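# Unhook hanging hook from vise hook, lay flat on mat

## Task

Free the loose hook from the hook held in the vise and leave it lying flat on the mat, away from the vise. The mat can slide, and at the end it must lie flat and entirely on the table. At the moment the hook comes off, it must be held by one or both grippers and touch nothing except the clamped hook. From one second before it comes free until the hooks separate, they must not strike or press on each other hard, and never very hard at any other time. At the end the robot may hold nothing loose except the hook, and no more than a small share of the hook's weight may rest on the robot. Anything that stays in place only because the robot holds it does not count.

## Robot and tools

Robot: two arms, left_arm and right_arm, each with six joints and a parallel gripper. The names are labels only, not image sides. Shared scene frame: origin on the tabletop midway between the arms, +x out over the table, +z up, left_arm toward +y. Positions are in metres, orientations are quaternions in wxyz order.

Joint order. Every row and every per-joint list in a result uses the same order for each arm: shoulder, elbow, wrist roll, wrist pitch, waist, wrist yaw. Follow only this order. Stated ranges in radians: waist -2.618 to 3.054, shoulder 0.000 to 3.142, elbow 0.000 to 3.142, wrist pitch -1.571 to 1.571, wrist yaw -1.571 to 1.571, wrist roll -2.094 to 2.094. The true end of a joint may be up to 0.036 rad either side of these.

Row layout. A row is one flat list of 14 numbers, each in [-1, 1], always covering both arms: left_arm's six joint values then its grip value, then right_arm's six joint values then its grip value. Joint values are scaled offsets, not angles: 1.0 equals 1.202 rad at the waist, 1.258 at the shoulder, 1.238 at the elbow, 2.073 at wrist pitch, and 2.022 at wrist yaw and wrist roll. Use 0 to keep a joint where it is. The grip value is absolute, not an offset: +1 fully open, -1 closed.

execute_actions(actions): a list of actions, run in turn. Each action is a list of up to 15 rows, one per 1/30 s step; if fewer rows are given, the last one repeats to fill 15 steps. Joint offsets in every row of an action are measured from the arm's angles when that action began, not from the previous row; for a call's first action this means the angles in the latest result. If an action would send a joint more than 0.036 rad outside its range (judged from the start of that action), that action is rejected for both arms; a malformed action, or a first action failing this check, rejects the whole call. An empty list just reports state and images.

move(target, speed, blocking): target is one 14-number row as above, with joint offsets taken from the Joint positions in the most recent result that printed them, not from where the arm is when the move begins. All joints travel proportionally and finish together, so the hand follows a curve; paths last 0.5 to 10 s. speed (rad/s, 0.01 to 2, default 0.5) caps the joint with the longest travel. Moves ignore obstacles and the other arm; faster moves and targets set deeper past a contact strike and press harder. blocking=false returns after 0.5 s while motion continues; until a result shows it ended, rows and moves are rejected, so use wait or stop. The move line reports the outcome (done, off_target, moving, held, fault), limits=held or limits=none, and each arm's joint farthest from target.

wait(seconds): 0 to 10; holds last commands, returns early if a running move ends. stop(): brakes a running move; it needs some distance, more when fast; fingers keep moving. zoom_image(camera, region): region is [x0, y0, x1, y1] pixels in that camera's latest image, at most 504 by 504. Cameras: cam_head_left, cam_head_right, cam_high, cam_low (all 672x504), cam_left_wrist, cam_right_wrist. finished_scene(scene): pass the current scene number; final and irreversible, and the task must still hold afterwards.

Reading results. The state line gives each gripper's end_effector_position (point between the pads, about 1 cm short of the tips) and end_effector_quat_wxyz; fingers point along the gripper's +z and close along its y. Reported hand positions drift more at long reach. Joint positions and Joint velocities are per arm, in radians plus gripper opening in metres (0.093 open to 0.000 closed). grip_measured is the motor position on the -1..+1 scale: pads meet near -0.94, each millimetre of object width adds about 0.0208, with a per-gripper offset up to 0.02. When gripping a rigid object, the opening can read up to about 12 mm below its width. Keep resending the closing value to keep holding; a value further below the object's width squeezes harder, up to about 50 to 62 N per pad. Joint targets shows what joints are being driven to now. Lines to watch: joint sent to its limit, joint command not followed (clearance check altered targets), MOTOR HOT (75 °C) and OVER-TEMPERATURE FAULT (stop at 90 °C; at 100 °C the arm drops).

Motion limits. Per step each joint target stays within a lead of its measured angle (waist 0.202, shoulder 0.258, elbow 0.238, wrist pitch 0.573, wrist yaw and roll 0.522 rad), and targets are scaled back if the hand would jump over 70 mm. Friction can leave a joint about 0.031 rad short, and smaller commands may do nothing. Unfinished motion may need re-commanding.

Avoid: hooks knocking or pressing hard, especially around release; releasing the hook before it is clear; dropping anything; dragging the mat off the table or folding it; letting the arms collide; leaving the hook resting on a gripper; holding a load so long the motors overheat. Loose objects may occasionally be nudged by outside pushes.

Each tool is called after ">>>" as a command line: name --argument value for each argument, lists and objects as JSON in quotes; but a table of rows of numbers goes row by row, as --pt "numbers of a row", without its own name.

## Session

>>> execute_actions --actions '[]'

Scene clock: 0.00 s.
left_arm: end_effector_position=(+0.4456, +0.1279, +0.1218) grip_measured=+0.992 end_effector_quat_wxyz=(+0.022, +0.701, -0.700, +0.136) | right_arm: end_effector_position=(+0.3735, -0.5665, +0.1945) grip_measured=+0.993 end_effector_quat_wxyz=(+0.338, +0.425, +0.779, +0.314)
Joint names: [shoulder, elbow, wrist roll, wrist pitch, waist, wrist yaw]
Joint positions: left_arm=[ 2.086  1.895 -2.08  -1.129 -0.334  0.12   0.093] | right_arm=[ 1.704  1.38   0.382 -0.688 -0.664 -0.826  0.093]
Joint velocities: left_arm=[ 0.012 -0.022  0.007  0.051  0.007 -0.066 -0.001] | right_arm=[ 0.007  0.002  0.051  0.007  0.012 -0.022  0.   ]
Motor temperatures (°C, as the motors report them): left_arm=[31 31 29 29 30 30] | right_arm=[29 29 28 28 28 29]
Joint targets: left_arm=[2.086 1.895 -2.080 -1.129 -0.334 0.120] | right_arm=[1.704 1.380 0.382 -0.688 -0.664 -0.826]
camera_calibration (this result's frames):
cam_left_wrist: T_world_to_cam=[[0.984553, -0.00201802, 0.175075, -0.459672], [-0.109197, -0.788707, 0.604993, 0.114335], [0.136862, -0.614765, -0.776745, 0.200678], [0, 0, 0, 1]] pos_world=[0.437591, 0.212619, 0.16718]
cam_right_wrist: T_world_to_cam=[[-0.459736, -0.459172, -0.760134, 0.0587294], [-0.71236, 0.70178, 0.00691973, 0.701515], [0.53027, 0.544671, -0.649729, 0.314511], [0, 0, 0, 1]] pos_world=[0.359956, -0.636647, 0.244135]

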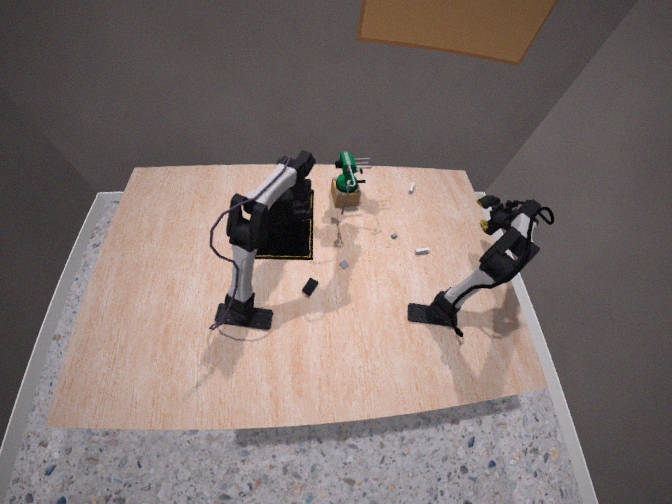

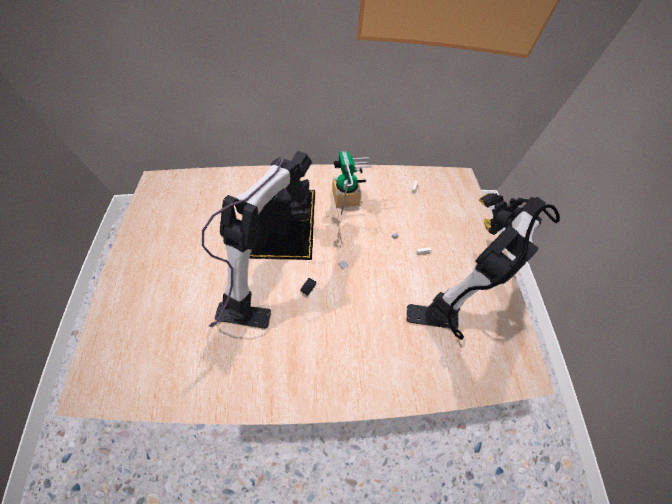

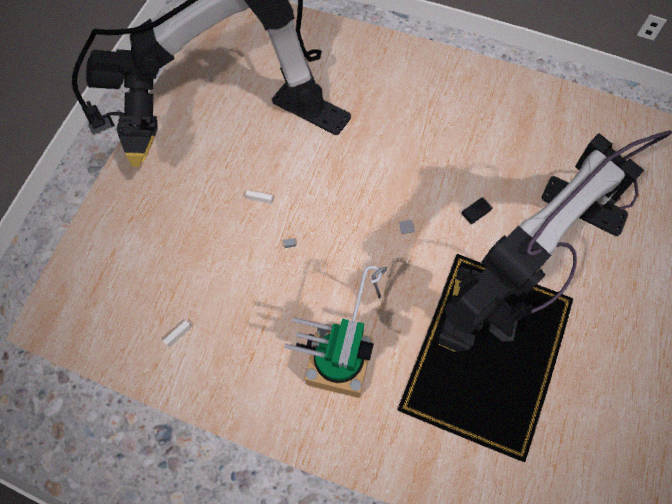

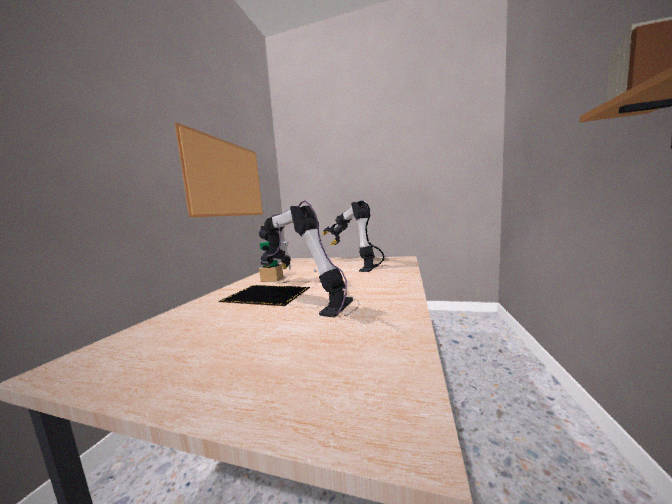

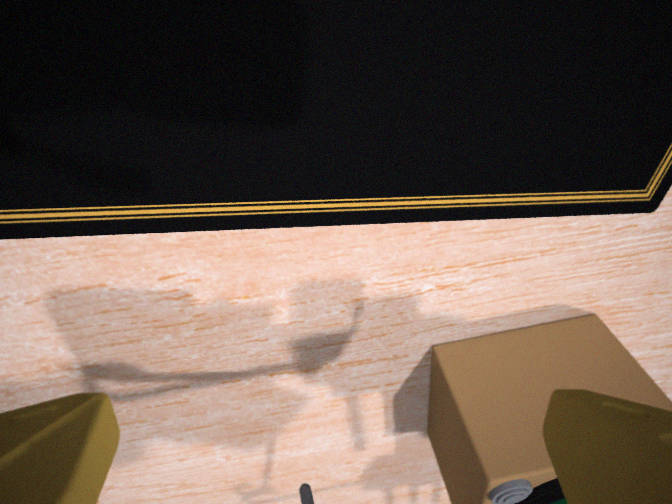

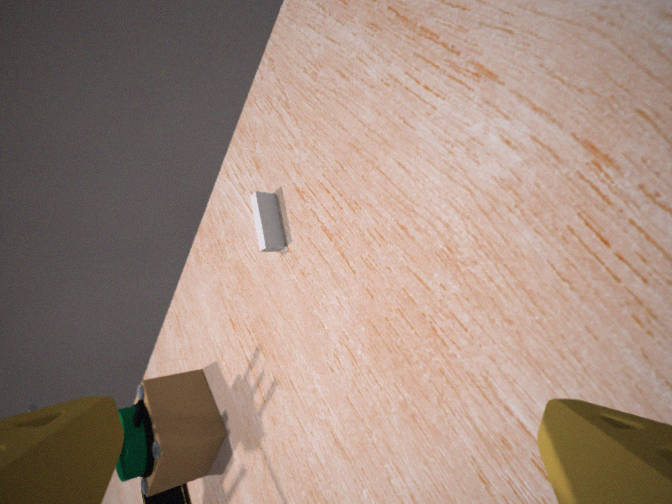

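>>> zoom_image --camera "cam_high" --region '[340,250,410,320]'

>>> zoom_image --camera "cam_head_left" --region '[310,145,390,225]'

>>> zoom_image --camera "cam_low" --region '[240,200,330,290]'

Region (340, 250, 410, 320) of cam_high's 672x504 image, scaled by 7.200, with more detail than that image has.

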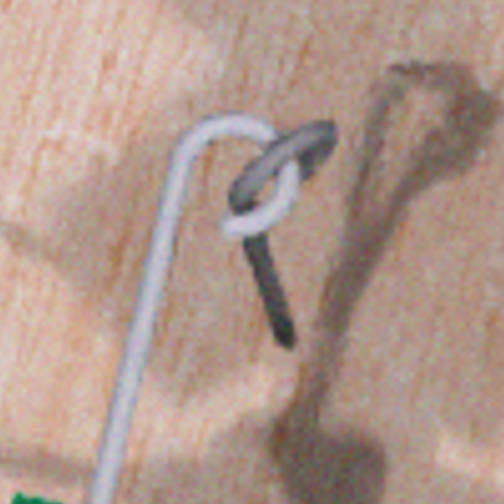

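Region (310, 145, 390, 225) of cam_head_left's 672x504 image, scaled by 6.300, with more detail than that image has.

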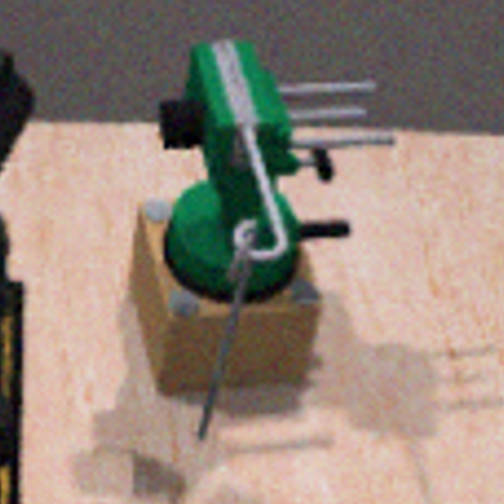

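Region (240, 200, 330, 290) of cam_low's 672x504 image, scaled by 5.600, with more detail than that image has.

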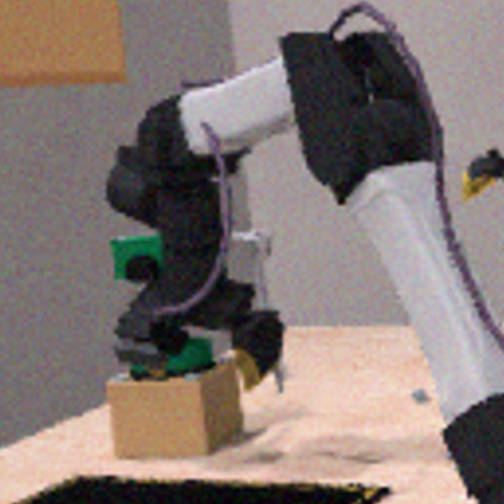

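>>> move --target '[0.037,-0.676,1.0,1.0,-0.08,-0.58,-0.7,0,0,0,0,0,0,0.993]' --speed 1.2

Scene clock: 4.87 s.
left_arm: end_effector_position=(+0.5391, +0.2162, +0.1471) grip_measured=-0.698 end_effector_quat_wxyz=(+0.671, -0.164, +0.704, +0.163) | right_arm: end_effector_position=(+0.3735, -0.5665, +0.1945) grip_measured=+0.993 end_effector_quat_wxyz=(+0.338, +0.425, +0.779, +0.314)
Joint names: [shoulder, elbow, wrist roll, wrist pitch, waist, wrist yaw]
Joint positions: left_arm=[ 2.11   1.084 -0.07   0.933 -0.422 -1.046  0.012] | right_arm=[ 1.704  1.38   0.382 -0.688 -0.664 -0.826  0.093]
Joint velocities: left_arm=[-0.007 -0.007 -0.066 -0.037  0.017 -0.037  0.   ] | right_arm=[-0.012 -0.007 -0.007 -0.081  0.002 -0.007  0.001]
Motor temperatures (°C, as the motors report them): left_arm=[33 31 29 30 30 30] | right_arm=[31 30 28 29 28 29]
Joint targets: left_arm=[2.133 1.058 -0.058 0.944 -0.431 -1.053] | right_arm=[1.704 1.380 0.382 -0.688 -0.664 -0.826]
move: off_target (left_arm); limits=none; left_arm: farthest joint: the elbow, 0.026 radians from its target (0.837 radians at the start); right_arm: farthest joint: the waist, 0.000 radians from its target (0.000 radians at the start)
camera_calibration (this result's frames):
cam_left_wrist: T_world_to_cam=[[0.4393, -0.897719, -0.03341, -0.037637], [-0.431613, -0.178301, -0.884262, 0.439807], [0.787861, 0.402877, -0.465795, -0.354884], [0, 0, 0, 1]] pos_world=[0.48596, 0.187605, 0.222344]
cam_right_wrist: T_world_to_cam=[[-0.459736, -0.459172, -0.760134, 0.0587294], [-0.71236, 0.70178, 0.00691973, 0.701515], [0.53027, 0.544671, -0.649729, 0.314511], [0, 0, 0, 1]] pos_world=[0.359956, -0.636647, 0.244135]

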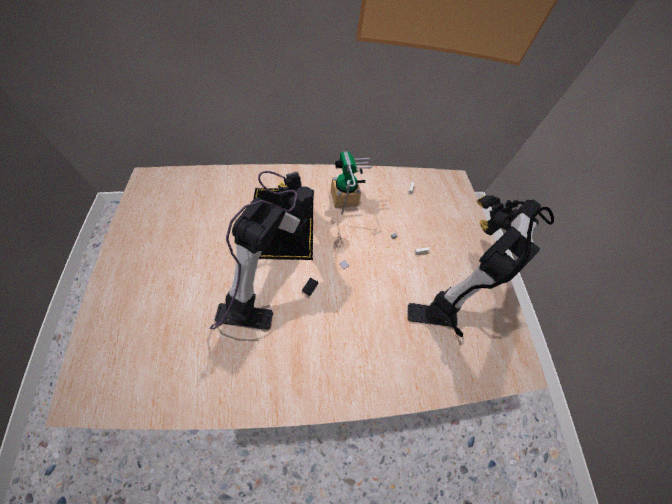

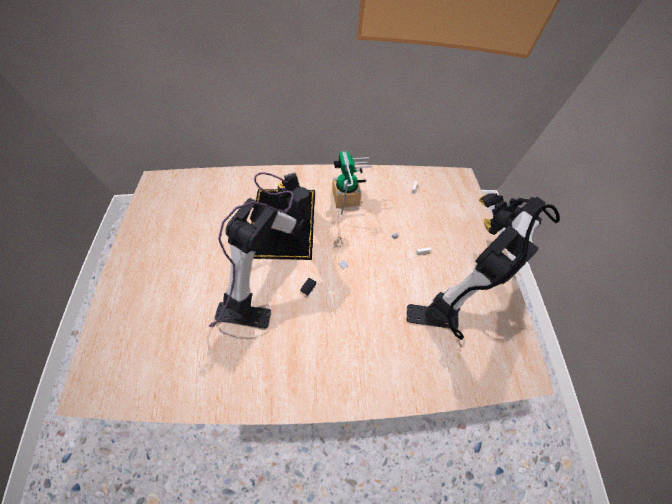

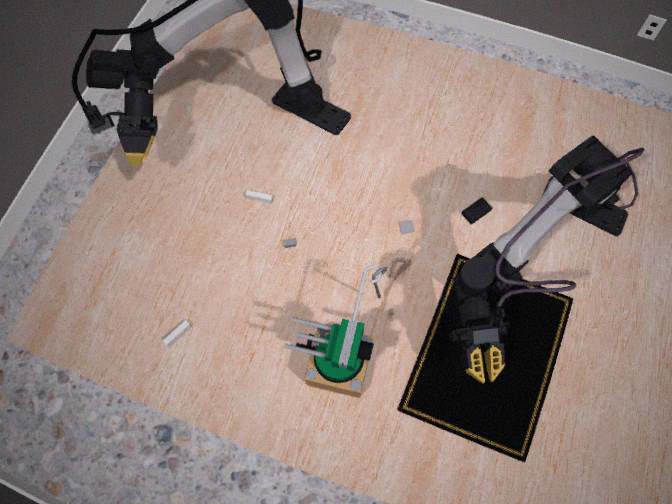

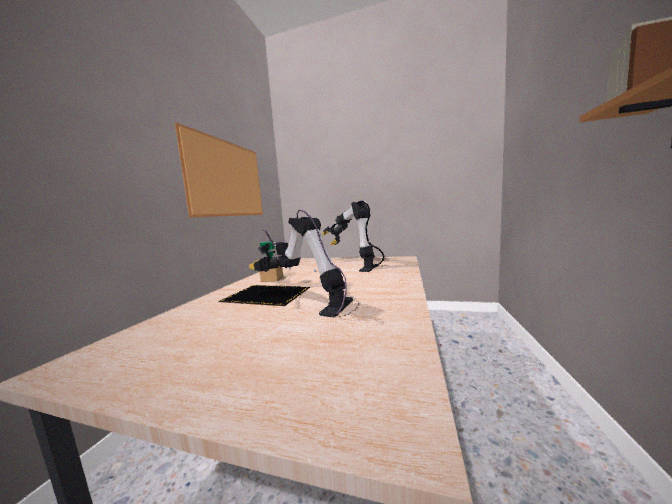

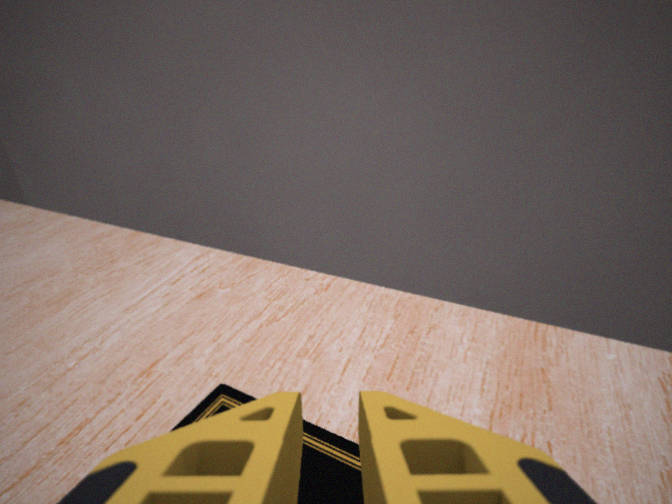

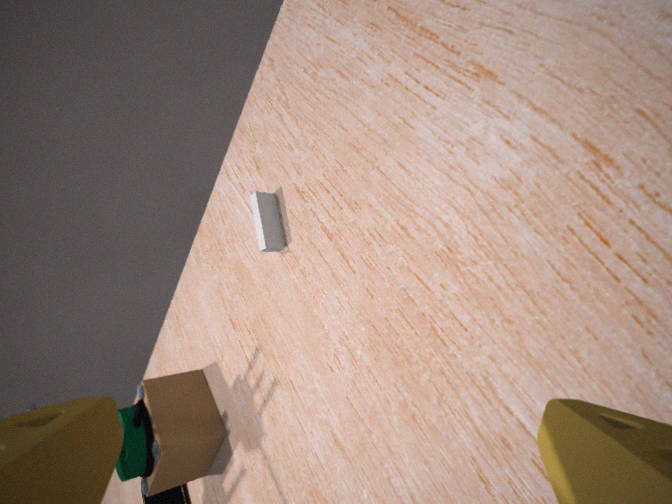

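>>> move --target '[0,0,0.09,0.052,-0.528,-0.105,-0.7,0,0,0,0,0,0,0.993]' --speed 0.7

>>> zoom_image --camera "cam_high" --region '[330,200,450,320]'

Scene clock: 6.97 s.
left_arm: end_effector_position=(+0.3558, -0.0143, +0.1623) grip_measured=-0.698 end_effector_quat_wxyz=(+0.706, +0.023, +0.706, +0.044) | right_arm: end_effector_position=(+0.3735, -0.5665, +0.1945) grip_measured=+0.993 end_effector_quat_wxyz=(+0.338, +0.425, +0.779, +0.314)
Joint names: [shoulder, elbow, wrist roll, wrist pitch, waist, wrist yaw]
Joint positions: left_arm=[ 2.11   1.084  0.099  1.03  -1.064 -1.251  0.012] | right_arm=[ 1.704  1.38   0.382 -0.688 -0.664 -0.826  0.093]
Joint velocities: left_arm=[ 0.002  0.007  0.051 -0.022  0.007  0.037  0.   ] | right_arm=[-0.012  0.012 -0.022  0.037 -0.007 -0.007 -0.   ]
Motor temperatures (°C, as the motors report them): left_arm=[34 31 29 31 30 30] | right_arm=[31 30 28 29 28 29]
Joint targets: left_arm=[2.110 1.084 0.111 1.041 -1.057 -1.258] | right_arm=[1.704 1.380 0.382 -0.688 -0.664 -0.826]
move: done; limits=none; left_arm: farthest joint: the wrist roll, 0.013 radians from its target (0.182 radians at the start); right_arm: farthest joint: the waist, 0.000 radians from its target (0.000 radians at the start)
camera_calibration (this result's frames):
cam_left_wrist: T_world_to_cam=[[0.0183611, -0.992754, -0.11875, -0.00133356], [-0.426008, 0.0996812, -0.899211, 0.337453], [0.904533, 0.0670988, -0.421091, -0.164132], [0, 0, 0, 1]] pos_world=[0.292245, -0.0239485, 0.234169]
cam_right_wrist: T_world_to_cam=[[-0.459736, -0.459172, -0.760134, 0.0587294], [-0.71236, 0.70178, 0.00691973, 0.701515], [0.53027, 0.544671, -0.649729, 0.314511], [0, 0, 0, 1]] pos_world=[0.359956, -0.636647, 0.244135]

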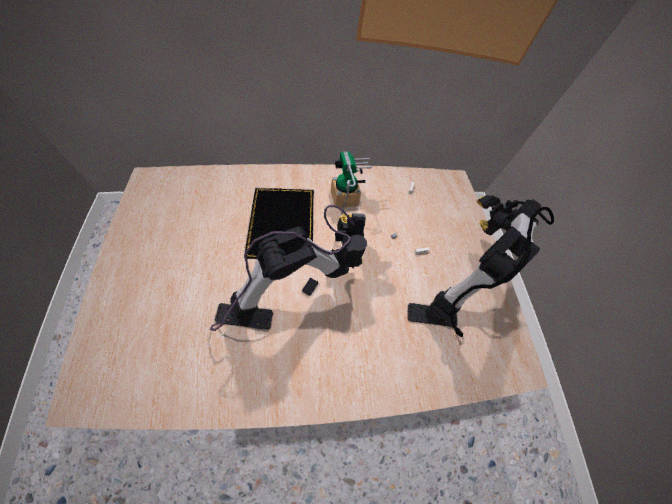

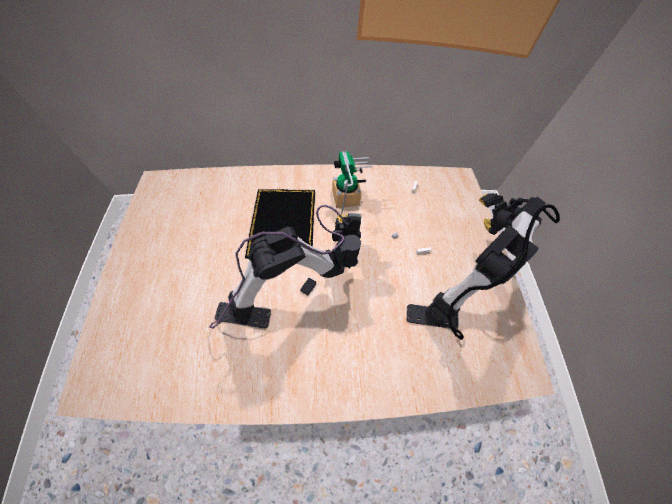

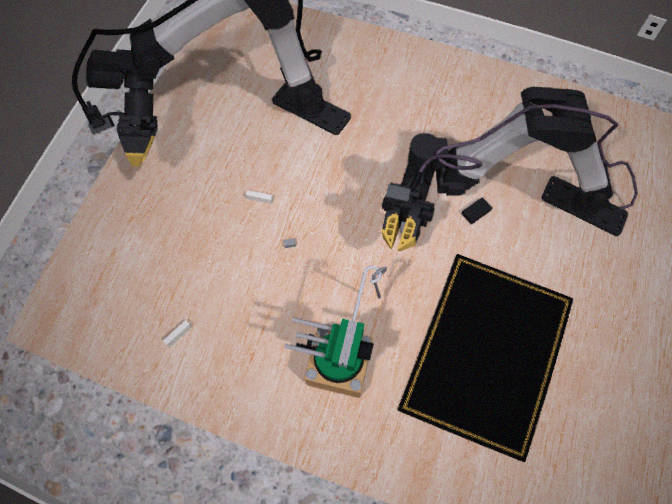

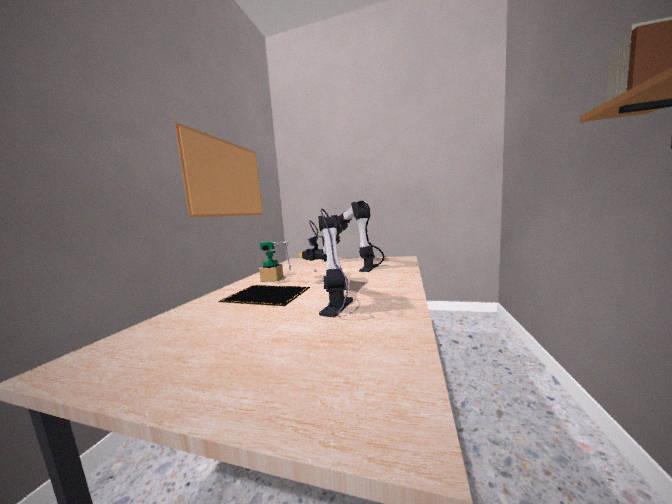

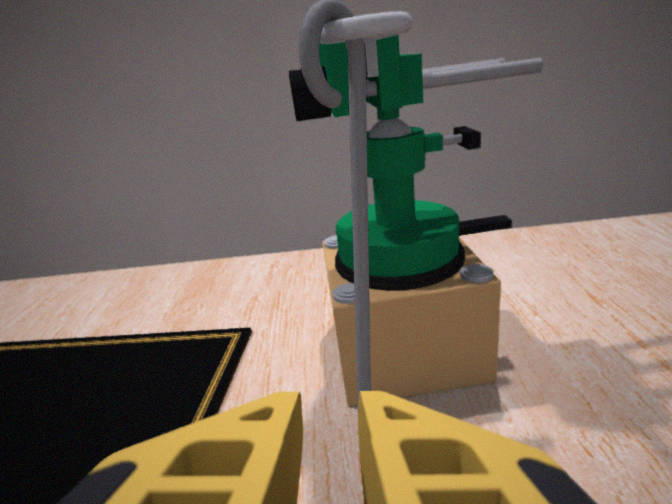

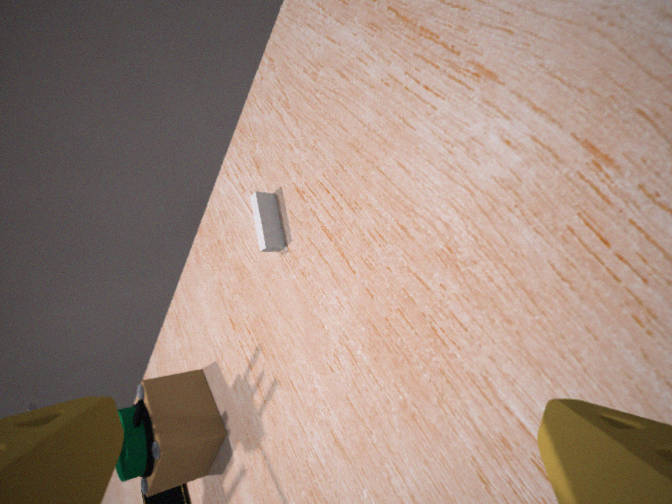

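Region (330, 200, 450, 320) of cam_high's 672x504 image, scaled by 4.200, with more detail than that image has.

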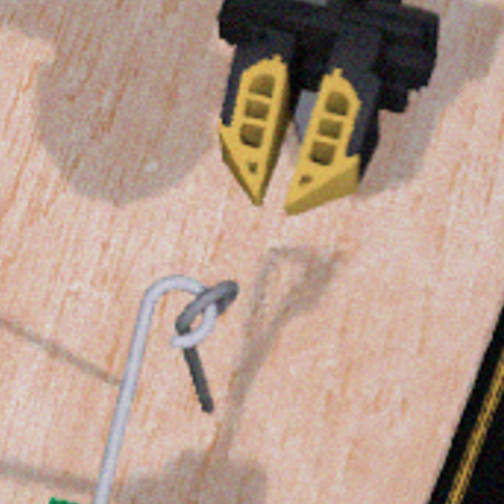

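>>> move --target '[0.104,0.19,-0.03,-0.056,0.15,0.104,0.0,0,0,0,0,0,0,0.993]' --speed 0.25

>>> zoom_image --camera "cam_high" --region '[330,220,430,320]'

>>> zoom_image --camera "cam_low" --region '[260,225,320,285]'

Scene clock: 9.57 s.
left_arm: end_effector_position=(+0.4422, -0.0232, +0.1688) grip_measured=-0.002 end_effector_quat_wxyz=(+0.710, +0.012, +0.704, +0.014) | right_arm: end_effector_position=(+0.3735, -0.5665, +0.1945) grip_measured=+0.993 end_effector_quat_wxyz=(+0.338, +0.425, +0.779, +0.314)
Joint names: [shoulder, elbow, wrist roll, wrist pitch, waist, wrist yaw]
Joint positions: left_arm=[ 2.215  1.296  0.05   0.934 -0.885 -1.048  0.045] | right_arm=[ 1.704  1.38   0.382 -0.688 -0.664 -0.826  0.093]
Joint velocities: left_arm=[-0.017  0.002  0.007 -0.022 -0.002 -0.007 -0.001] | right_arm=[ 0.007  0.002  0.007  0.022  0.002 -0.022  0.   ]
Motor temperatures (°C, as the motors report them): left_arm=[35 32 29 31 30 30] | right_arm=[32 30 28 29 28 29]
Joint targets: left_arm=[2.241 1.319 0.039 0.914 -0.883 -1.040] | right_arm=[1.704 1.380 0.382 -0.688 -0.664 -0.826]
move: off_target (left_arm); limits=none; left_arm: farthest joint: the shoulder, 0.026 radians from its target (0.131 radians at the start); right_arm: farthest joint: the waist, 0.000 radians from its target (0.000 radians at the start)
camera_calibration (this result's frames):
cam_left_wrist: T_world_to_cam=[[-0.00588399, -0.99812, -0.0610117, -0.0101131], [-0.417467, 0.0578935, -0.906846, 0.377589], [0.908673, 0.0201345, -0.417022, -0.242541], [0, 0, 0, 1]] pos_world=[0.377962, -0.0270705, 0.240653]
cam_right_wrist: T_world_to_cam=[[-0.459736, -0.459172, -0.760134, 0.0587294], [-0.71236, 0.70178, 0.00691973, 0.701515], [0.53027, 0.544671, -0.649729, 0.314511], [0, 0, 0, 1]] pos_world=[0.359956, -0.636647, 0.244135]

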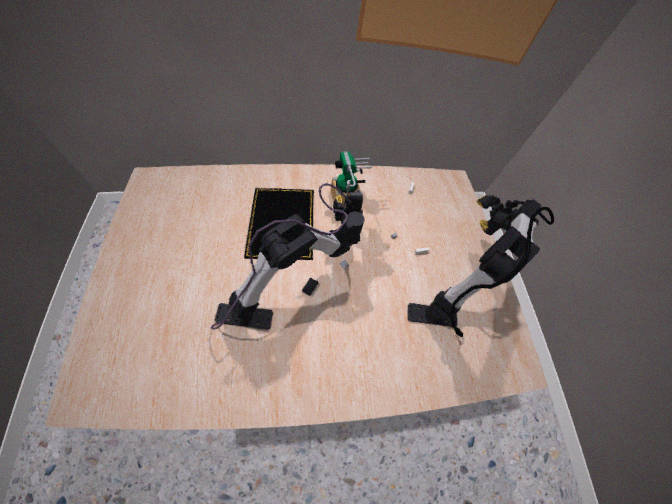

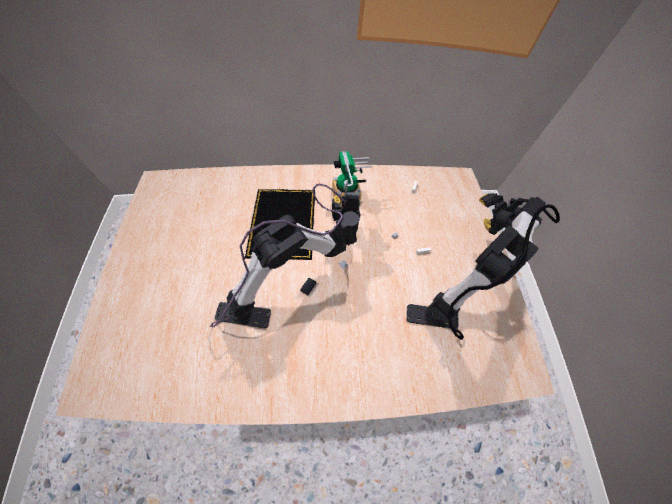

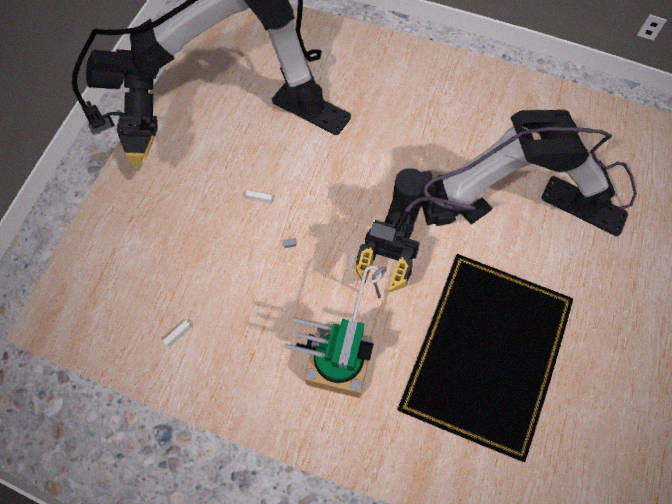

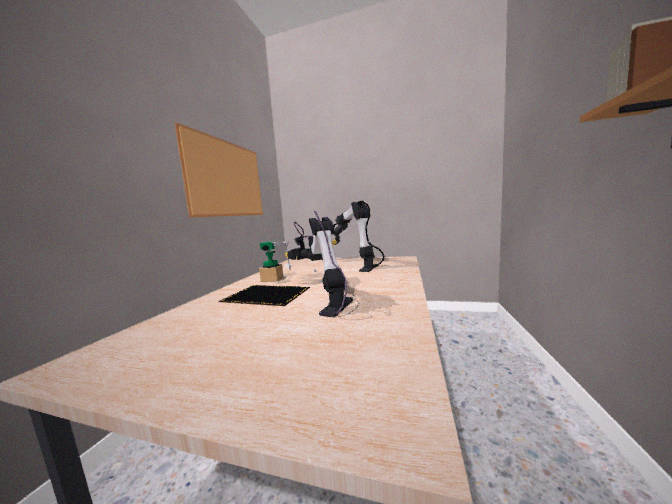

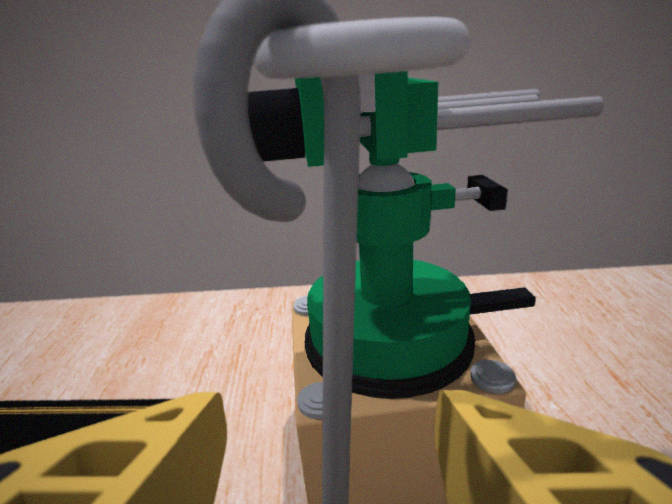

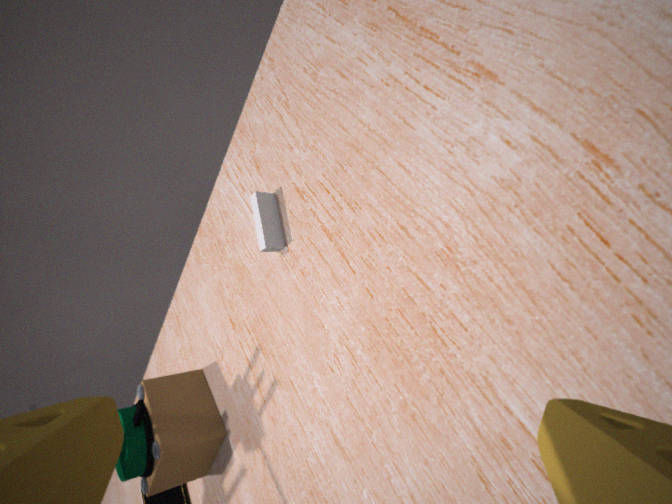

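Region (330, 220, 430, 320) of cam_high's 672x504 image, scaled by 5.040, with more detail than that image has.

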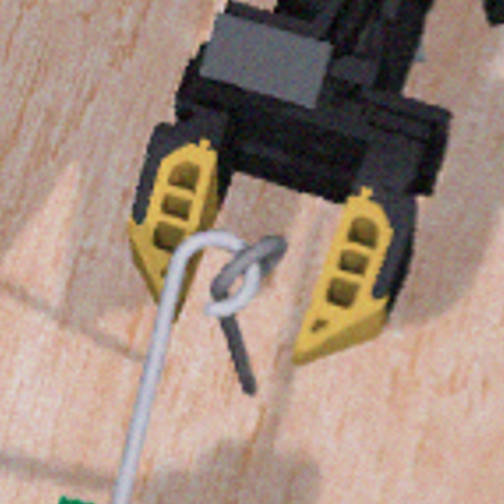

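Region (260, 225, 320, 285) of cam_low's 672x504 image, scaled by 8.400, with more detail than that image has.

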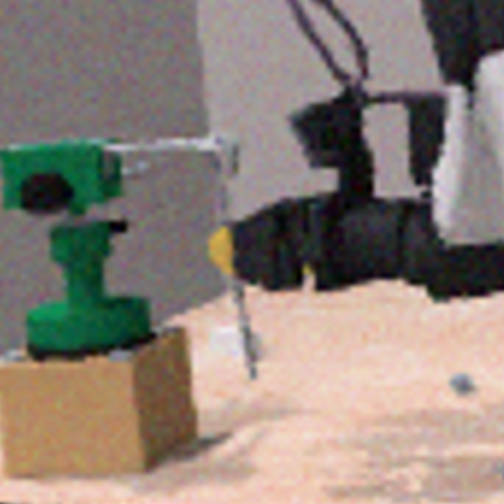

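>>> move --target '[0,0,0,-0.022,0.016,0.0257,-0.45,0,0,0,0,0,0,0.993]' --speed 0.1

>>> zoom_image --camera "cam_high" --region '[330,220,430,320]'

Scene clock: 11.00 s.
left_arm: end_effector_position=(+0.4471, -0.0257, +0.1647) grip_measured=-0.447 end_effector_quat_wxyz=(+0.705, +0.031, +0.708, +0.011) | right_arm: end_effector_position=(+0.3735, -0.5665, +0.1945) grip_measured=+0.993 end_effector_quat_wxyz=(+0.338, +0.425, +0.779, +0.314)
Joint names: [shoulder, elbow, wrist roll, wrist pitch, waist, wrist yaw]
Joint positions: left_arm=[ 2.215  1.296  0.05   0.908 -0.873 -1.003  0.024] | right_arm=[ 1.704  1.38   0.382 -0.688 -0.664 -0.826  0.093]
Joint velocities: left_arm=[-0.012  0.012  0.022 -0.037 -0.002  0.037  0.   ] | right_arm=[-0.012  0.007 -0.007 -0.066  0.017 -0.037  0.   ]
Motor temperatures (°C, as the motors report them): left_arm=[35 32 29 31 30 30] | right_arm=[32 30 28 29 28 29]
Joint targets: left_arm=[2.215 1.296 0.050 0.888 -0.866 -0.996] | right_arm=[1.704 1.380 0.382 -0.688 -0.664 -0.826]
move: done; limits=none; left_arm: farthest joint: the wrist pitch, 0.020 radians from its target (0.045 radians at the start); right_arm: farthest joint: the waist, 0.000 radians from its target (0.000 radians at the start)
camera_calibration (this result's frames):
cam_left_wrist: T_world_to_cam=[[-0.0383816, -0.995864, -0.0823518, 0.00530101], [-0.426754, 0.0908548, -0.899792, 0.379852], [0.903553, 0.00060847, -0.428476, -0.244897], [0, 0, 0, 1]] pos_world=[0.383584, -0.0290833, 0.237292]
cam_right_wrist: T_world_to_cam=[[-0.459736, -0.459172, -0.760134, 0.0587294], [-0.71236, 0.70178, 0.00691973, 0.701515], [0.53027, 0.544671, -0.649729, 0.314511], [0, 0, 0, 1]] pos_world=[0.359956, -0.636647, 0.244135]

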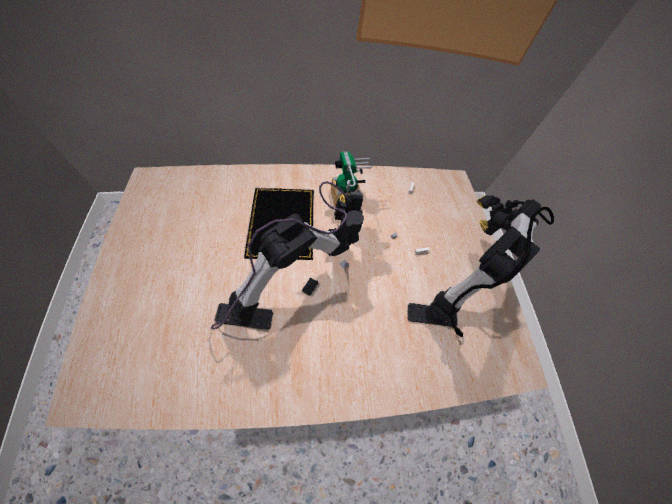

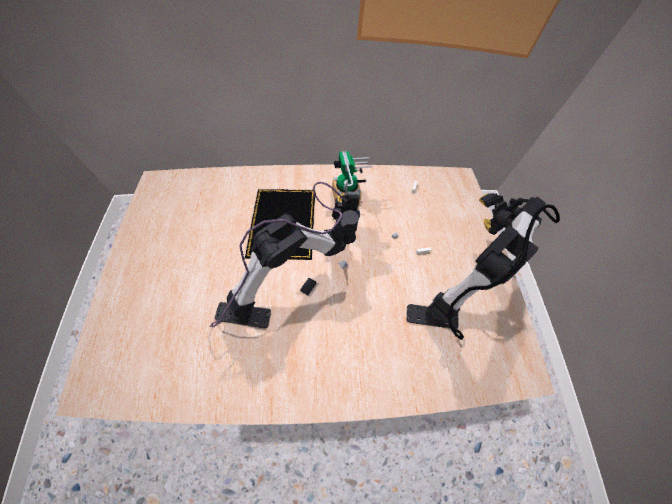

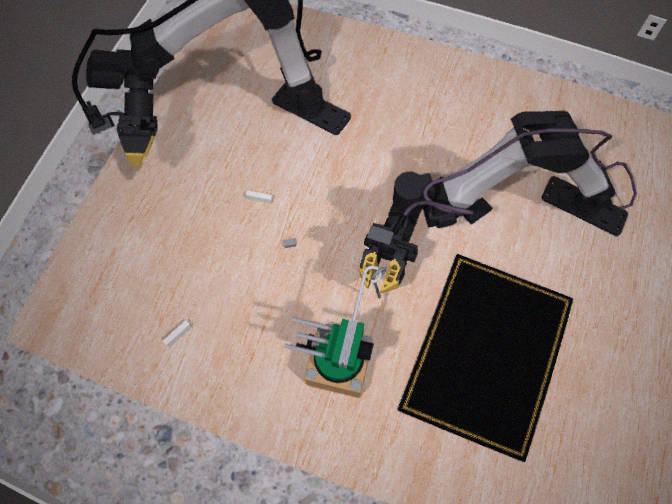

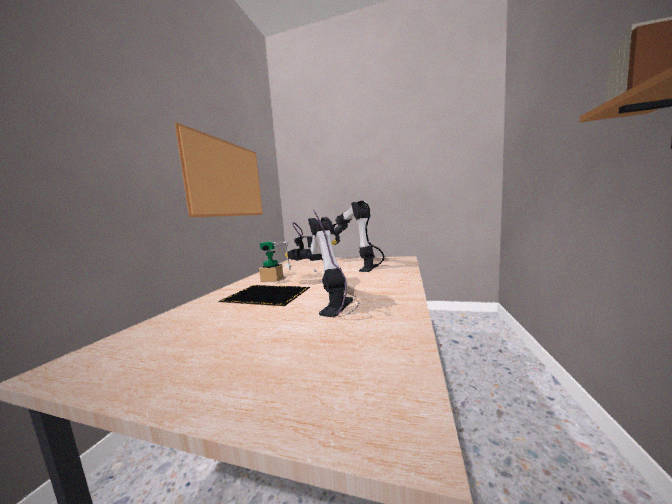

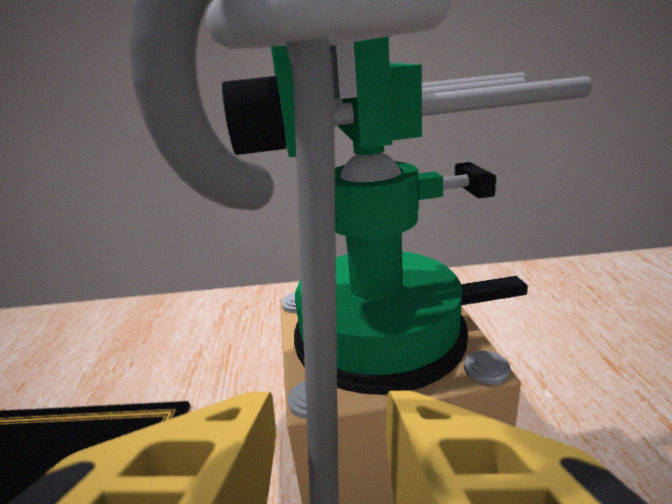

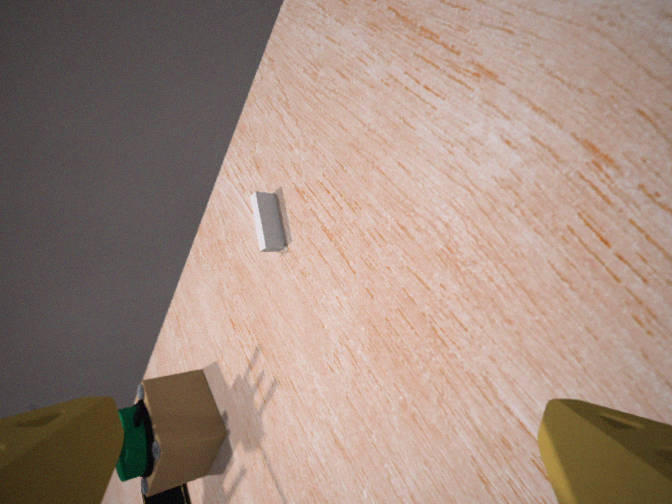

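Region (330, 220, 430, 320) of cam_high's 672x504 image, scaled by 5.040, with more detail than that image has.

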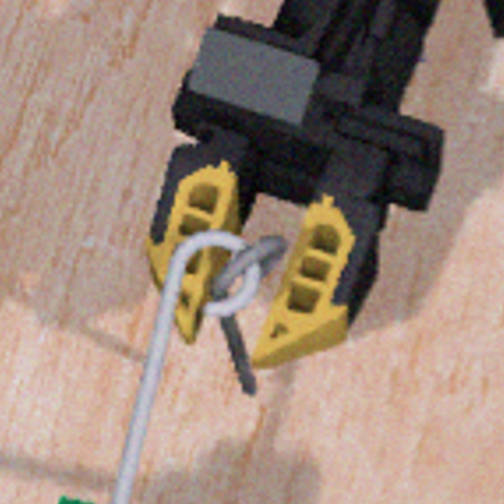

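>>> execute_actions --actions '[[[0,0,0,0,0.004,0,-0.48,0,0,0,0,0,0,0.993],[0,0,0,0,0.006,0,-0.51,0,0,0,0,0,0,0.993],[0,0,0,0,0.007,0,-0.54,0,0,0,0,0,0,0.993],[0,0,0,0,0.008,0,-0.57,0,0,0,0,0,0,0.993],[0,0,0,0,0.009,0,-0.6,0,0,0,0,0,0,0.993],[0,0,0,0,0.01,0,-0.63,0,0,0,0,0,0,0.993],[0,0,0,0,0.01,0,-0.66,0,0,0,0,0,0,0.993],[0,0,0,0,0.01,0,-0.69,0,0,0,0,0,0,0.993]]]'

Scene clock: 11.77 s.
left_arm: end_effector_position=(+0.4487, -0.0241, +0.1647) grip_measured=-0.688 end_effector_quat_wxyz=(+0.705, +0.029, +0.708, +0.012) | right_arm: end_effector_position=(+0.3735, -0.5665, +0.1945) grip_measured=+0.993 end_effector_quat_wxyz=(+0.338, +0.425, +0.779, +0.314)
Joint names: [shoulder, elbow, wrist roll, wrist pitch, waist, wrist yaw]
Joint positions: left_arm=[ 2.215  1.296  0.05   0.908 -0.869 -1.003  0.012] | right_arm=[ 1.704  1.38   0.382 -0.688 -0.664 -0.826  0.093]
Joint velocities: left_arm=[-0.002 -0.012 -0.022 -0.066  0.002 -0.007  0.   ] | right_arm=[ 0.007  0.007 -0.051  0.007  0.007  0.037 -0.   ]
Motor temperatures (°C, as the motors report them): left_arm=[36 32 29 32 30 30] | right_arm=[32 31 28 29 28 29]
Joint targets: left_arm=[2.215 1.296 0.050 0.909 -0.861 -1.003] | right_arm=[1.704 1.380 0.382 -0.688 -0.664 -0.826]
camera_calibration (this result's frames):
cam_left_wrist: T_world_to_cam=[[-0.0345826, -0.996003, -0.0823497, 0.00526159], [-0.4271, 0.0892244, -0.899791, 0.380517], [0.903543, 0.00405446, -0.428479, -0.246284], [0, 0, 0, 1]] pos_world=[0.385229, -0.0277123, 0.237291]
cam_right_wrist: T_world_to_cam=[[-0.459736, -0.459172, -0.760134, 0.0587294], [-0.71236, 0.70178, 0.00691973, 0.701515], [0.53027, 0.544671, -0.649729, 0.314511], [0, 0, 0, 1]] pos_world=[0.359956, -0.636647, 0.244135]

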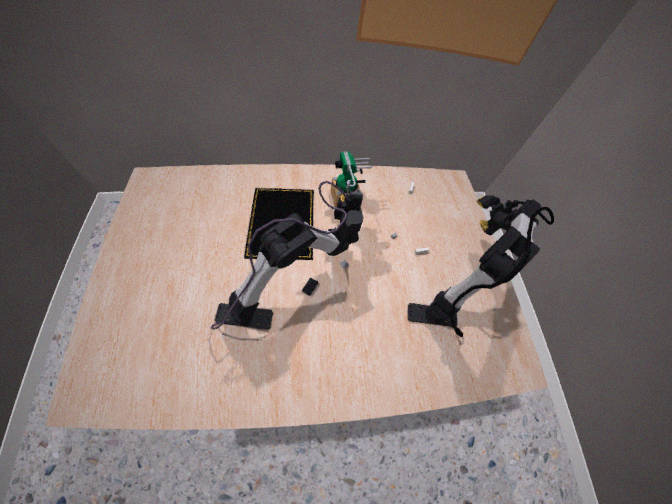

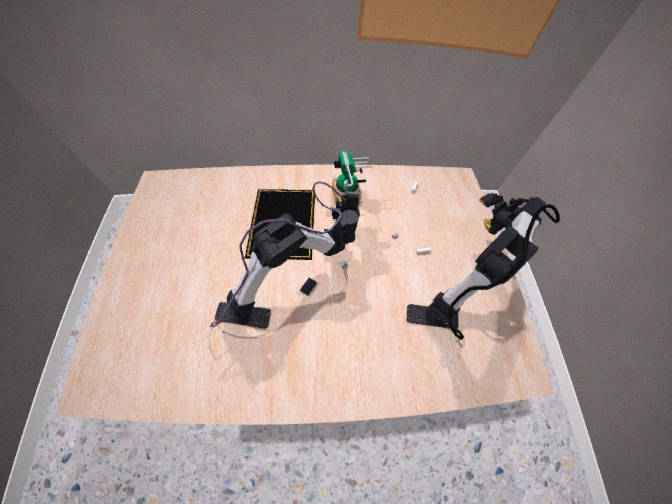

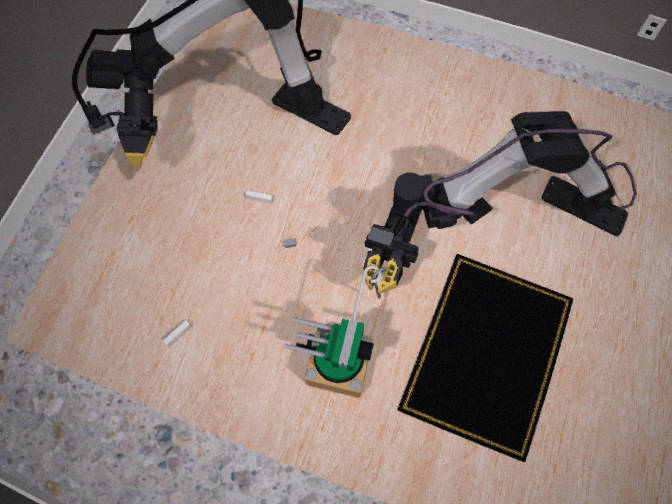

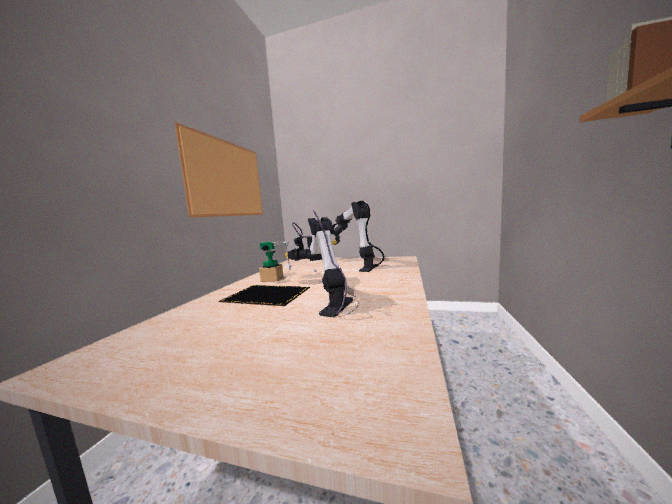

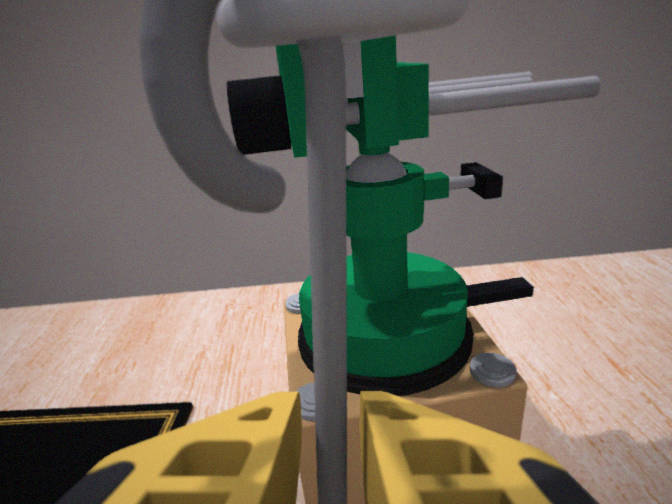

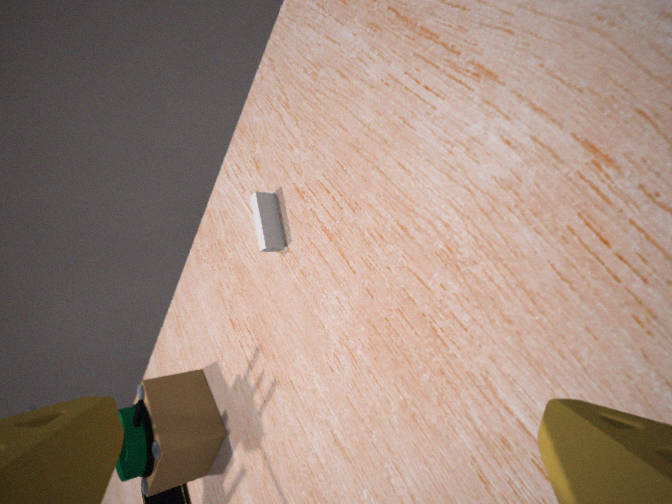

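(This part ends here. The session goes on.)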